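# Move the plate from the gray tray to the taped area

## Task

Lift the plate out of the gray tray and set it down on the table so that no part of it extends beyond the blue tape outline. Leave the gray tray as it was at the start. The plate must stay in place on its own, not because the robot is holding it. Finally release the plate and move the tool away from it.

## Robot and tools

Robot: one arm with a vacuum suction cup as its tool. Every motion command is a single row for that one arm. The cup point is the center of the cup's rim when nothing touches it. The cup faces along the cup point's own +z axis. About 7 cm behind the rim, the tool body and wrist camera widen to roughly 8 cm sideways, so keep that in mind near the tray walls.

Frame: all poses are in the scene frame. The origin sits on the table surface under the arm's base, +z is up, and +y is to the left when facing along +x. The base may be slightly tilted. Quaternions are written w first (qw, qx, qy, qz).

Row format (used by both motion tools): 8 numbers x, y, z, qw, qx, qy, qz, suction. x, y, z are an absolute target for the cup point in metres; the quaternion is an absolute target orientation. To hold an orientation, repeat the same quaternion in every row rather than copying the reported one, which may drift. Suction is in [-1, 1]: 1 means full vacuum (about 55 kPa under ambient), smaller positive values ask for that fraction, and 0.05 or lower switches it off. The last suction value persists.

execute_actions(actions): a list of actions run in sequence. Each action is a table of up to 15 rows; each row lasts one control step (1/30 s). If fewer than 15 rows are given, the last row is held for the remaining steps. An action is rejected if its target lies more than 0.6 m from the cup point's position at the start of that action, measured along any of the cup point's axes. If any action is malformed, or the first one fails that check against the last reported state, nothing in the call runs. An empty list just returns the current state and images.

Per-step limits: each commanded pose is clipped to within 100 mm and 16 degrees of the measured pose, and position wins over orientation if both cannot be met. After an action the arm goes no further than the last clipped pose, so long distances need several actions. Motion trails commands by about 0.17 s, and joints are speed- and acceleration-limited, so a result may arrive before the arm has arrived.

move(target, speed, stop_force, blocking): drives the cup point on a straight path toward one absolute pose, given as one 8-number row; its suction value is applied at the start. speed is the top path speed in m/s, 0.002 to 0.5 (default 0.25); turning is capped at twice that value in rad/s. The path takes 0.5 to 10 s and stops at 10 s even if short. It does not avoid obstacles, and the real motion can lag, deviate or overshoot speed, especially with the arm stretched out. stop_force (N, 13 to 80, optional, not allowed in the first 0.2 s of a scene) ends the path when the wrist sensor reads that much extra resistance along the line to the target for 2 steps; the arm then backs up 2 steps and holds. Use it with very low speed when pressing onto something, let the target lie beyond the surface, and do not rely on it for moves that rotate. Omit it when moving away from a surface you are pressing on. The press can briefly exceed stop_force, and fast touches can still fault. blocking=false returns after 0.5 s while the arm keeps going; it cannot be combined with stop_force, and other motion commands are refused until wait or stop shows the move ended.

The move result adds a "move:" line: done (at rest near target), off_target, moving, held (a check blocked the last step), fault, or contact (stop_force ended it; this takes priority). limits=paced means the pose was clipped; limits=held means some steps were blocked, after which the arm may move faster than speed. The distance to target is also given.

wait(seconds): 0 to 10; lets time pass holding the last command; returns early if a running move finishes. stop(): brakes a running move; needs room if fast; suction is unaffected. zoom_image(camera, region): camera is "cam_high" (672x504) or "cam_wrist" (504x504); region is [x0, y0, x1, y1] in pixels from the top-left, at most 504 by 504. finished_scene(scene): ends the current scene (pass its number) after the robot holds its last command; irreversible. Replying without any tool call also ends things.

Result lines: the state gives cup point position (m), quaternion and velocities. "Hand target" is the pose the controller is now heading for. "pose unreachable" means the clearance check (which treats the mount under the base as arm) changed or blocked the command. suction_measured is the vacuum achieved: near 0 with no seal, up to 0.15 under the command on an airtight surface, dipping up to 0.04 while the pump idles. part_present turns 1 at 0.50 and back to 0 below 0.45. Wrist force and torque are in the cup point's own axes; force points from a surface back into the arm; offsets are up to about 5.5 N, noise up to about 3.4 N, saturation near 100 N; "no reading" is normal at the start. Joint torques are noisy, offset and nonzero in free air.

Gripping: switch suction on and press the 29 mm rim squarely onto a flat, smooth part of the plate so it seals all round; avoid holes, seams and edges. Under vacuum the cup shortens, so the plate sits up to about 10 mm nearer the tool. To release, set the plate down on the table first, then switch suction off, then lift at least 15 mm. If the cup seals on the table, turn suction off to free it.

Avoid: the arm is stiff, so commanding even slightly past a firm contact can trigger a fault. Reaching a joint's load limit (elbow 138 N m, wrists 49.6 N m, shoulder 303 N m) or 150 N of external force stops the arm for 10 s. Holding loads heats motors: a MOTOR HOT warning appears at 70 °C and brakes engage at 85 °C. Do not drop, slam or knock anything, never push things off the table, and do not disturb the gray tray. Loose objects may occasionally get a brief outside push.

Cameras: cam_high is fixed above (pinhole, about 52 degrees vertical field); cam_wrist is a fisheye on the tool whose pose follows the joints. Calibration matrices are supplied and may be off by a few degrees and millimetres.

Each tool is called after "Call:" as a command line: name --argument value for each argument, lists and objects as JSON in quotes; but a table of rows of numbers goes row by row, as --pt "numbers of a row", without its own name.

## Session

Call:
execute_actions --actions '[]'

Scene clock: 0.00 s.
end_effector_position=(+0.6295, -0.0039, +0.2607) suction_measured=0.00 part_present=0 end_effector_quat_wxyz=(+0.001, +0.003, +1.000, +0.002) end_effector_velocity=(-0.000, +0.001, -0.000) end_effector_angular_velocity=(+0.000, +0.002, +0.001)
Joint positions: [-0.279 -1.556  2.144 -2.16  -1.569  2.862]
Joint velocities: [ 0.002  0.001 -0.     0.001 -0.     0.   ]
Joint torques (N m, as the arm reports them, + toward a larger angle): no reading
Wrist force (N, on the end effector, along its own x y z axes, offset not removed): no reading
Wrist torque (N m, same axes, about the end effector's origin, offset not removed): no reading
Hand target: +0.629, -0.004, +0.261; +0.001, +0.003, +1.000, +0.002

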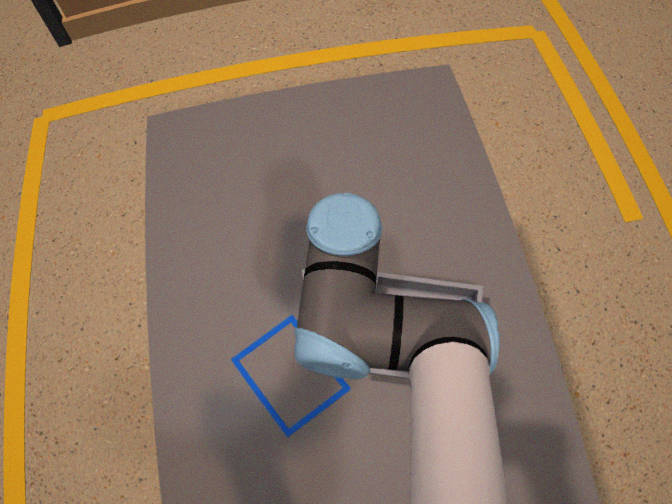

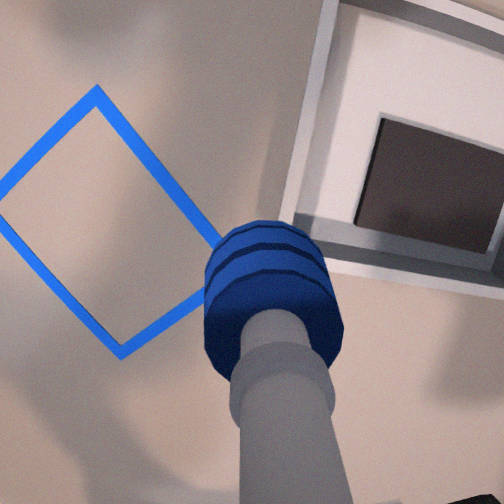

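Call:
move --target '[0.66,-0.17,0.28,0,0,1,0,0]'

Scene clock: 2.13 s.
end_effector_position=(+0.6603, -0.1699, +0.2800) suction_measured=0.00 part_present=0 end_effector_quat_wxyz=(+0.000, +0.000, +1.000, -0.000) end_effector_velocity=(+0.000, -0.002, -0.000) end_effector_angular_velocity=(+0.001, +0.001, -0.000)
Joint positions: [-0.501 -1.49   2.033 -2.115 -1.574  2.634]
Joint velocities: [-0.002  0.002 -0.002  0.002  0.001 -0.002]
Joint torques (N m, as the arm reports them, + toward a larger angle): [-20.15 -32.39 -49.37  -1.03   3.32  -3.04]
Wrist force (N, on the end effector, along its own x y z axes, offset not removed): [5.8 5.4 1.0]
Wrist torque (N m, same axes, about the end effector's origin, offset not removed): [1.04 -0.93 -0.48]
Hand target: +0.660, -0.170, +0.280; +0.000, +0.000, +1.000, -0.000
Off the commanded pose: 0.000 m, 0 deg.
move: done
camera_calibration (this result's frames):
cam_wrist: T_world_to_cam=[[-0.169365, -0.985553, -0.0010554, -0.050267], [-0.932524, 0.159906, 0.323774, 0.558322], [-0.318927, 0.0558203, -0.946134, 0.581044], [0, 0, 0, 1]] pos_world=[0.697446, -0.171254, 0.368922]

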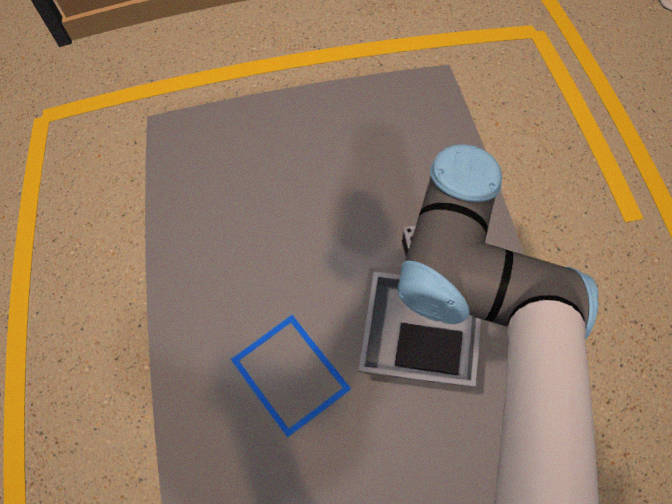

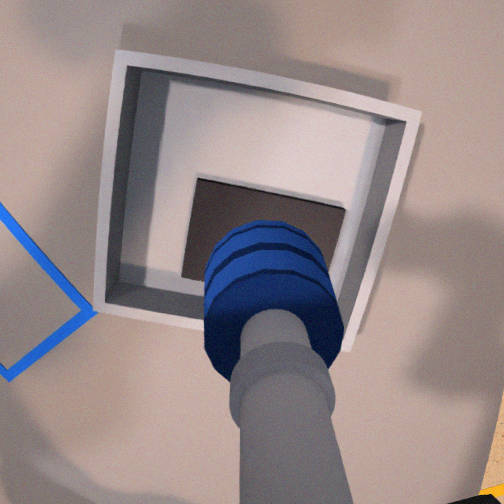

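Call:
zoom_image --camera "cam_high" --region '[220,260,500,450]'

Region (220, 260, 500, 450) of cam_high's 672x504 image, scaled by 1.800, with more detail than that image has; it fills the top 342 rows of this view, and the rest is white.

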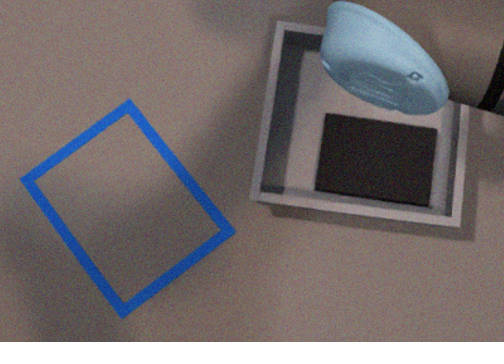

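Call:
move --target '[0.588,-0.163,0.05,0,0,1,0,0]'

Call:
move --target '[0.588,-0.163,0.0,0,0,1,0,1]' --speed 0.015 --stop_force 15

Scene clock: 5.17 s.
end_effector_position=(+0.5880, -0.1631, +0.0502) suction_measured=0.00 part_present=0 end_effector_quat_wxyz=(-0.000, +0.000, +1.000, -0.000) end_effector_velocity=(+0.000, -0.001, -0.001) end_effector_angular_velocity=(-0.001, -0.002, +0.001)
Joint positions: [-0.552 -1.264  2.323 -2.631 -1.574  2.583]
Joint velocities: [-0.001  0.003  0.001 -0.006 -0.    -0.001]
Joint torques (N m, as the arm reports them, + toward a larger angle): [-19.68 -33.77 -11.07  -7.73   2.79  -2.7 ]
Wrist force (N, on the end effector, along its own x y z axes, offset not removed): [4.8 4.0 -5.2]
Wrist torque (N m, same axes, about the end effector's origin, offset not removed): [0.85 -1.10 -0.16]
Hand target: +0.588, -0.163, +0.050; +0.000, +0.000, +1.000, -0.000
Off the commanded pose: 0.000 m, 0 deg.
move: done
camera_calibration (this result's frames):
cam_wrist: T_world_to_cam=[[-0.169343, -0.985556, -0.00149646, -0.0560495], [-0.932476, 0.15973, 0.323998, 0.564203], [-0.319079, 0.0562622, -0.946057, 0.340331], [0, 0, 0, 1]] pos_world=[0.625207, -0.164508, 0.139088]

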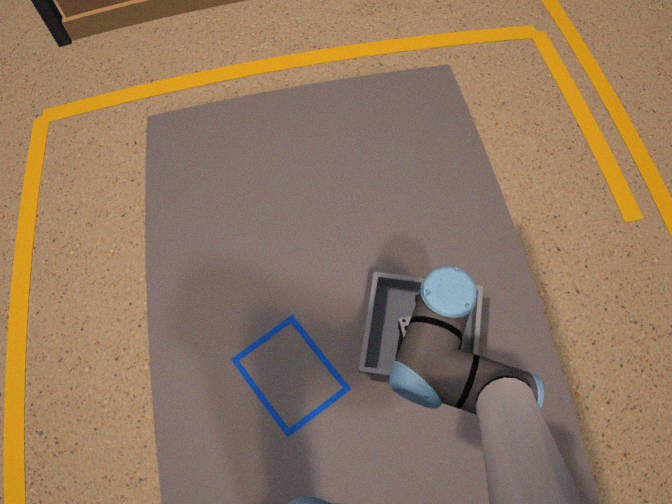

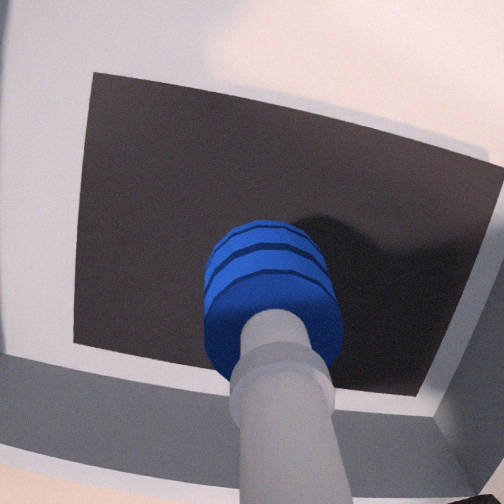

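Scene clock: 8.67 s.
end_effector_position=(+0.5880, -0.1630, +0.0035) suction_measured=0.95 part_present=1 end_effector_quat_wxyz=(+0.000, -0.000, +1.000, -0.000) end_effector_velocity=(-0.001, +0.002, +0.004) end_effector_angular_velocity=(+0.003, +0.004, +0.003)
Joint positions: [-0.552 -1.17   2.335 -2.737 -1.573  2.583]
Joint velocities: [ 0.001 -0.01  -0.     0.014  0.001 -0.002]
Joint torques (N m, as the arm reports them, + toward a larger angle): [-19.59 -50.55   4.08   4.65   2.8   -2.87]
Wrist force (N, on the end effector, along its own x y z axes, offset not removed): [-0.6 3.6 -39.2]
Wrist torque (N m, same axes, about the end effector's origin, offset not removed): [0.86 0.12 -0.21]
Hand target: +0.588, -0.163, +0.004; +0.000, +0.000, +1.000, -0.000
Off the commanded pose: 0.003 m, 0 deg.
move: contact
camera_calibration (this result's frames):
cam_wrist: T_world_to_cam=[[-0.169338, -0.985557, -0.00160104, -0.056], [-0.932504, 0.159696, 0.323935, 0.579348], [-0.319001, 0.0563475, -0.946078, 0.296146], [0, 0, 0, 1]] pos_world=[0.625232, -0.164398, 0.0924161]

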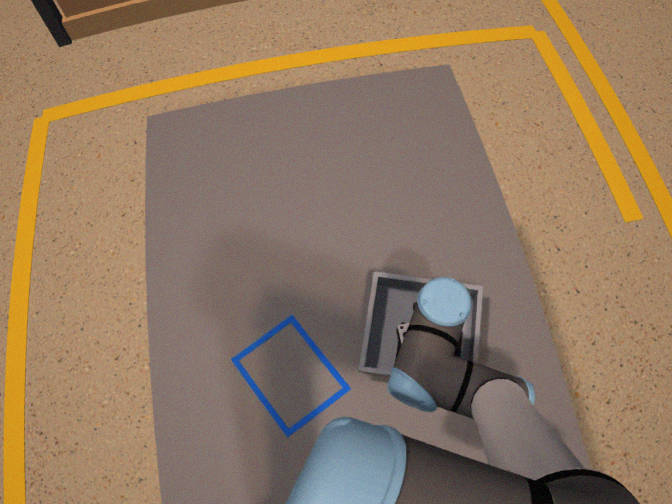

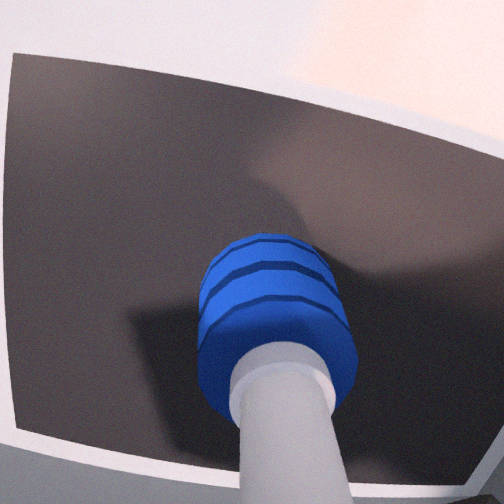

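Call:
move --target '[0.6,-0.158,0.12,0,0,1,0,1]' --speed 0.12

Call:
move --target '[0.598,0.138,0.11,0,0.358,0.934,0,1]'

Call:
move --target '[0.598,0.138,0.02,0,0.358,0.934,0,1]' --speed 0.12

Scene clock: 10.63 s.
end_effector_position=(+0.6000, -0.1580, +0.1198) suction_measured=0.96 part_present=1 end_effector_quat_wxyz=(+0.000, -0.000, +1.000, +0.000) end_effector_velocity=(+0.000, -0.000, +0.001) end_effector_angular_velocity=(+0.001, +0.001, -0.001)
Joint positions: [-0.533 -1.378  2.272 -2.467 -1.573  2.601]
Joint velocities: [-0.001 -0.002 -0.001  0.004  0.    -0.   ]
Joint torques (N m, as the arm reports them, + toward a larger angle): [ 14.46 -69.49 -42.09  -1.28   1.83   2.38]
Wrist force (N, on the end effector, along its own x y z axes, offset not removed): [3.2 7.0 -0.9]
Wrist torque (N m, same axes, about the end effector's origin, offset not removed): [1.14 -0.63 -0.35]
Hand target: +0.600, -0.158, +0.120; -0.000, +0.000, +1.000, +0.000
Off the commanded pose: 0.000 m, 0 deg.
move: done
camera_calibration (this result's frames):
cam_wrist: T_world_to_cam=[[-0.169338, -0.985557, -0.00169887, -0.0487823], [-0.932505, 0.159664, 0.323946, 0.551978], [-0.318996, 0.0564407, -0.946074, 0.409768], [0, 0, 0, 1]] pos_world=[0.637176, -0.159337, 0.208776]

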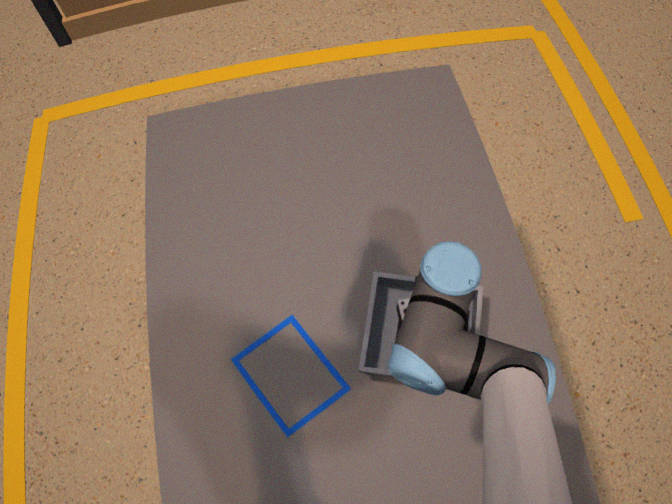

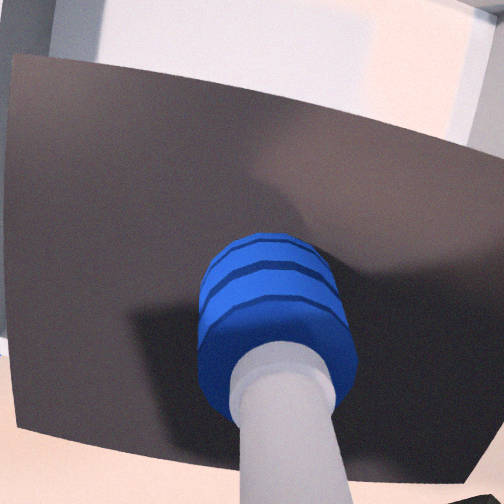

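Scene clock: 12.63 s.
end_effector_position=(+0.5974, +0.1381, +0.1100) suction_measured=0.96 part_present=1 end_effector_quat_wxyz=(-0.000, +0.358, +0.934, +0.000) end_effector_velocity=(+0.000, +0.001, +0.000) end_effector_angular_velocity=(-0.001, +0.001, -0.007)
Joint positions: [-0.052 -1.369  2.291 -2.492 -1.573  3.814]
Joint velocities: [ 0.002  0.001 -0.002  0.002 -0.001  0.008]
Joint torques (N m, as the arm reports them, + toward a larger angle): [ 14.89 -29.69 -41.45  -1.15  -2.42   2.33]
Wrist force (N, on the end effector, along its own x y z axes, offset not removed): [3.5 4.8 -0.8]
Wrist torque (N m, same axes, about the end effector's origin, offset not removed): [1.11 -0.56 -0.25]
Hand target: +0.597, +0.138, +0.110; -0.000, +0.358, +0.934, +0.000
Off the commanded pose: 0.001 m, 0 deg.
move: done
camera_calibration (this result's frames):
cam_wrist: T_world_to_cam=[[-0.784391, -0.620264, -0.00194945, 0.559523], [-0.58709, 0.741418, 0.325, 0.218664], [-0.20014, 0.256071, -0.945712, 0.284313], [0, 0, 0, 1]] pos_world=[0.624163, 0.112126, 0.198903]

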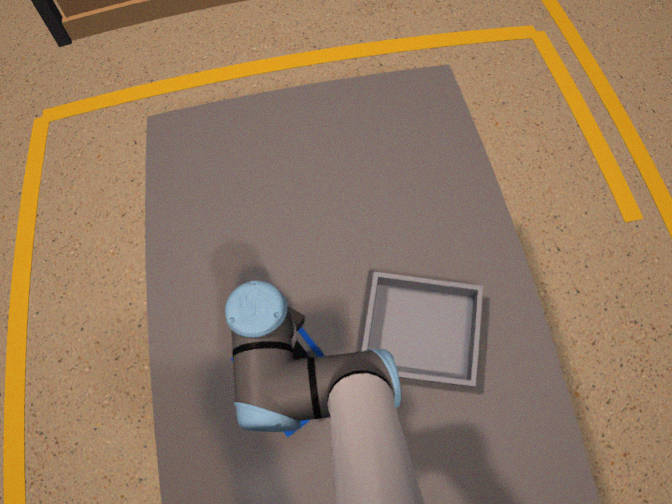

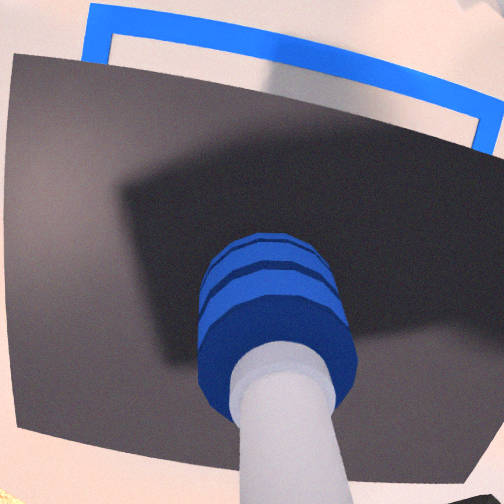

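Scene clock: 13.83 s.
end_effector_position=(+0.5980, +0.1379, +0.0202) suction_measured=0.99 part_present=1 end_effector_quat_wxyz=(-0.000, +0.358, +0.934, -0.000) end_effector_velocity=(+0.000, +0.001, -0.002) end_effector_angular_velocity=(-0.000, -0.001, +0.001)
Joint positions: [-0.053 -1.199  2.324 -2.696 -1.574  3.814]
Joint velocities: [ 0.002  0.004 -0.    -0.005 -0.     0.001]
Joint torques (N m, as the arm reports them, + toward a larger angle): [  1.75 -42.91  -9.1   -8.    -2.09   2.87]
Wrist force (N, on the end effector, along its own x y z axes, offset not removed): [-4.1 4.5 6.0]
Wrist torque (N m, same axes, about the end effector's origin, offset not removed): [1.01 0.59 -0.41]
Hand target: +0.598, +0.138, +0.020; -0.000, +0.358, +0.934, -0.000
Off the commanded pose: 0.000 m, 0 deg.
move: done
camera_calibration (this result's frames):
cam_wrist: T_world_to_cam=[[-0.784774, -0.61978, -0.00160671, 0.559901], [-0.586759, 0.742122, 0.323988, 0.248088], [-0.199609, 0.2552, -0.94606, 0.199335], [0, 0, 0, 1]] pos_world=[0.624753, 0.112034, 0.109104]

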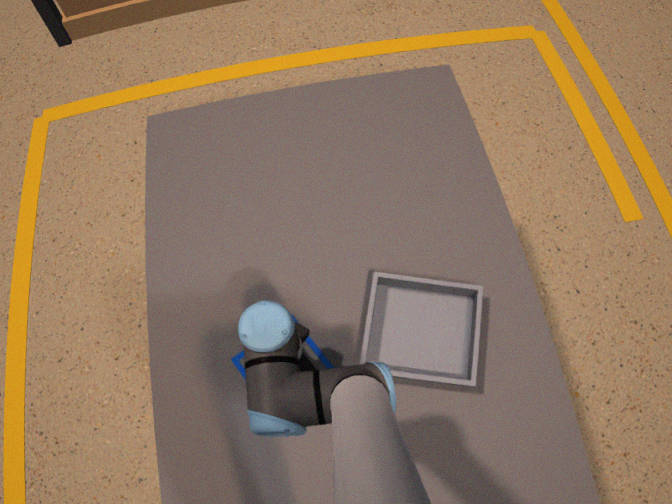

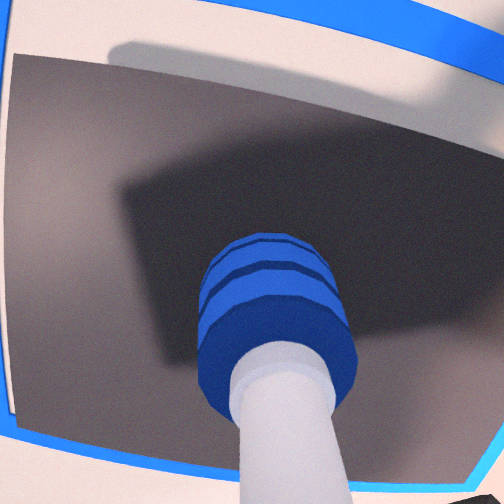

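Call:
move --target '[0.598,0.138,-0.015,0,0.358,0.934,0,1]' --speed 0.01 --stop_force 13

Scene clock: 16.43 s.
end_effector_position=(+0.5981, +0.1380, +0.0006) suction_measured=0.98 part_present=1 end_effector_quat_wxyz=(+0.000, +0.358, +0.934, +0.000) end_effector_velocity=(-0.001, -0.001, +0.002) end_effector_angular_velocity=(+0.000, +0.004, -0.001)
Joint positions: [-0.053 -1.159  2.328 -2.74  -1.574  3.814]
Joint velocities: [-0.001 -0.005  0.     0.009  0.    -0.   ]
Joint torques (N m, as the arm reports them, + toward a larger angle): [ -3.07 -51.93   1.84   3.82  -1.88  -2.97]
Wrist force (N, on the end effector, along its own x y z axes, offset not removed): [7.2 -2.0 -32.4]
Wrist torque (N m, same axes, about the end effector's origin, offset not removed): [0.17 -0.93 -0.26]
Hand target: +0.598, +0.138, +0.001; +0.000, +0.358, +0.934, +0.000
Off the commanded pose: 0.016 m, 0 deg.
move: contact
camera_calibration (this result's frames):
cam_wrist: T_world_to_cam=[[-0.784714, -0.619856, -0.00169927, 0.559933], [-0.586876, 0.742074, 0.323888, 0.254526], [-0.199503, 0.255157, -0.946094, 0.180719], [0, 0, 0, 1]] pos_world=[0.624816, 0.112089, 0.089491]

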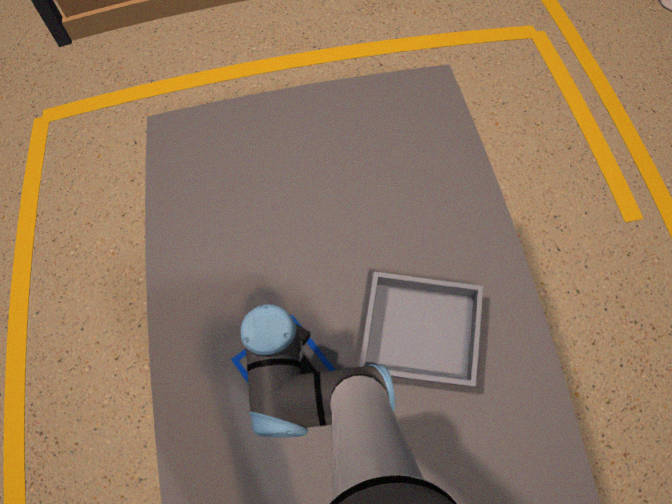

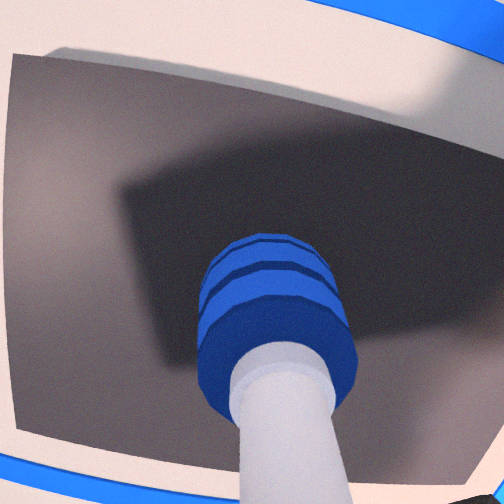

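Call:
execute_actions --actions '[[[0.598,0.138,0.0015,0,0.358,0.934,0,0]]]'

Call:
move --target '[0.598,0.138,0.16,0,0.358,0.934,0,0]'

Scene clock: 17.50 s.
end_effector_position=(+0.5979, +0.1380, +0.0015) suction_measured=0.00 part_present=0 end_effector_quat_wxyz=(-0.000, +0.358, +0.934, -0.000) end_effector_velocity=(+0.000, +0.000, +0.000) end_effector_angular_velocity=(+0.001, -0.001, -0.001)
Joint positions: [-0.053 -1.161  2.328 -2.738 -1.574  3.814]
Joint velocities: [-0.    -0.    -0.    -0.001  0.001  0.001]
Joint torques (N m, as the arm reports them, + toward a larger angle): [  3.07 -68.27 -13.48   0.61  -0.98  -1.48]
Wrist force (N, on the end effector, along its own x y z axes, offset not removed): [3.9 4.0 -5.3]
Wrist torque (N m, same axes, about the end effector's origin, offset not removed): [0.54 -0.81 -0.14]
Hand target: +0.598, +0.138, +0.001; +0.000, +0.358, +0.934, +0.000
Off the commanded pose: 0.000 m, 0 deg.
camera_calibration (this result's frames):
cam_wrist: T_world_to_cam=[[-0.784714, -0.619857, -0.00154032, 0.559832], [-0.586807, 0.742069, 0.324022, 0.254109], [-0.199704, 0.255168, -0.946048, 0.181666], [0, 0, 0, 1]] pos_world=[0.6247, 0.112093, 0.0903902]

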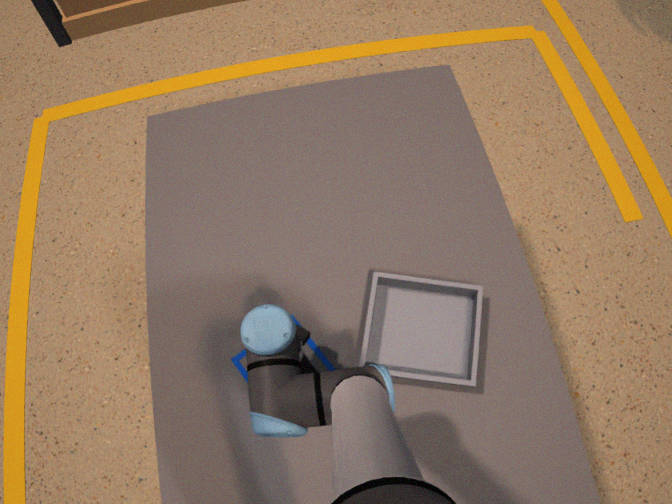

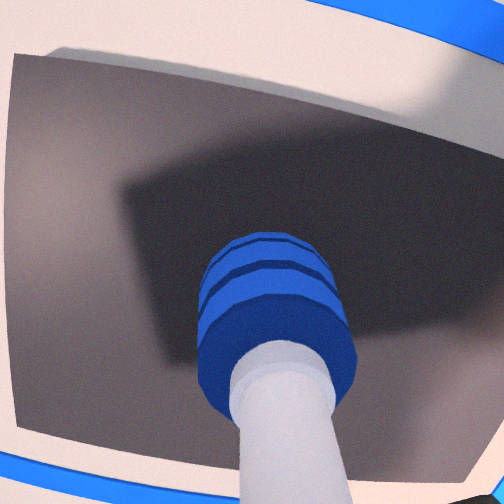

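Scene clock: 18.73 s.
end_effector_position=(+0.5980, +0.1381, +0.1599) suction_measured=0.00 part_present=0 end_effector_quat_wxyz=(+0.000, +0.358, +0.934, -0.000) end_effector_velocity=(+0.000, -0.001, +0.002) end_effector_angular_velocity=(-0.001, +0.000, -0.000)
Joint positions: [-0.052 -1.449  2.258 -2.379 -1.574  3.815]
Joint velocities: [-0.001 -0.003 -0.002  0.004 -0.001 -0.001]
Joint torques (N m, as the arm reports them, + toward a larger angle): [-17.85 -61.79 -44.72  -0.82   2.03  -2.87]
Wrist force (N, on the end effector, along its own x y z axes, offset not removed): [2.8 4.1 -5.4]
Wrist torque (N m, same axes, about the end effector's origin, offset not removed): [0.96 -0.58 -0.06]
Hand target: +0.598, +0.138, +0.160; +0.000, +0.358, +0.934, +0.000
Off the commanded pose: 0.000 m, 0 deg.
move: done
camera_calibration (this result's frames):
cam_wrist: T_world_to_cam=[[-0.784626, -0.619967, -0.00163823, 0.560146], [-0.586954, 0.741989, 0.32394, 0.202851], [-0.199617, 0.255133, -0.946076, 0.331464], [0, 0, 0, 1]] pos_world=[0.624735, 0.112191, 0.248797]

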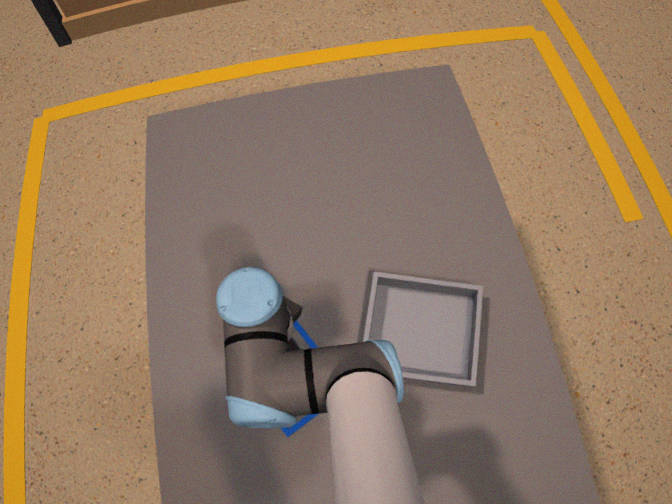

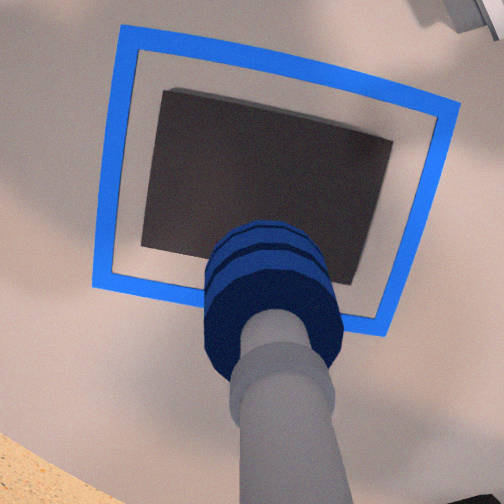

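Call:
finished_scene --scene 1

The scene is finished: the task was done.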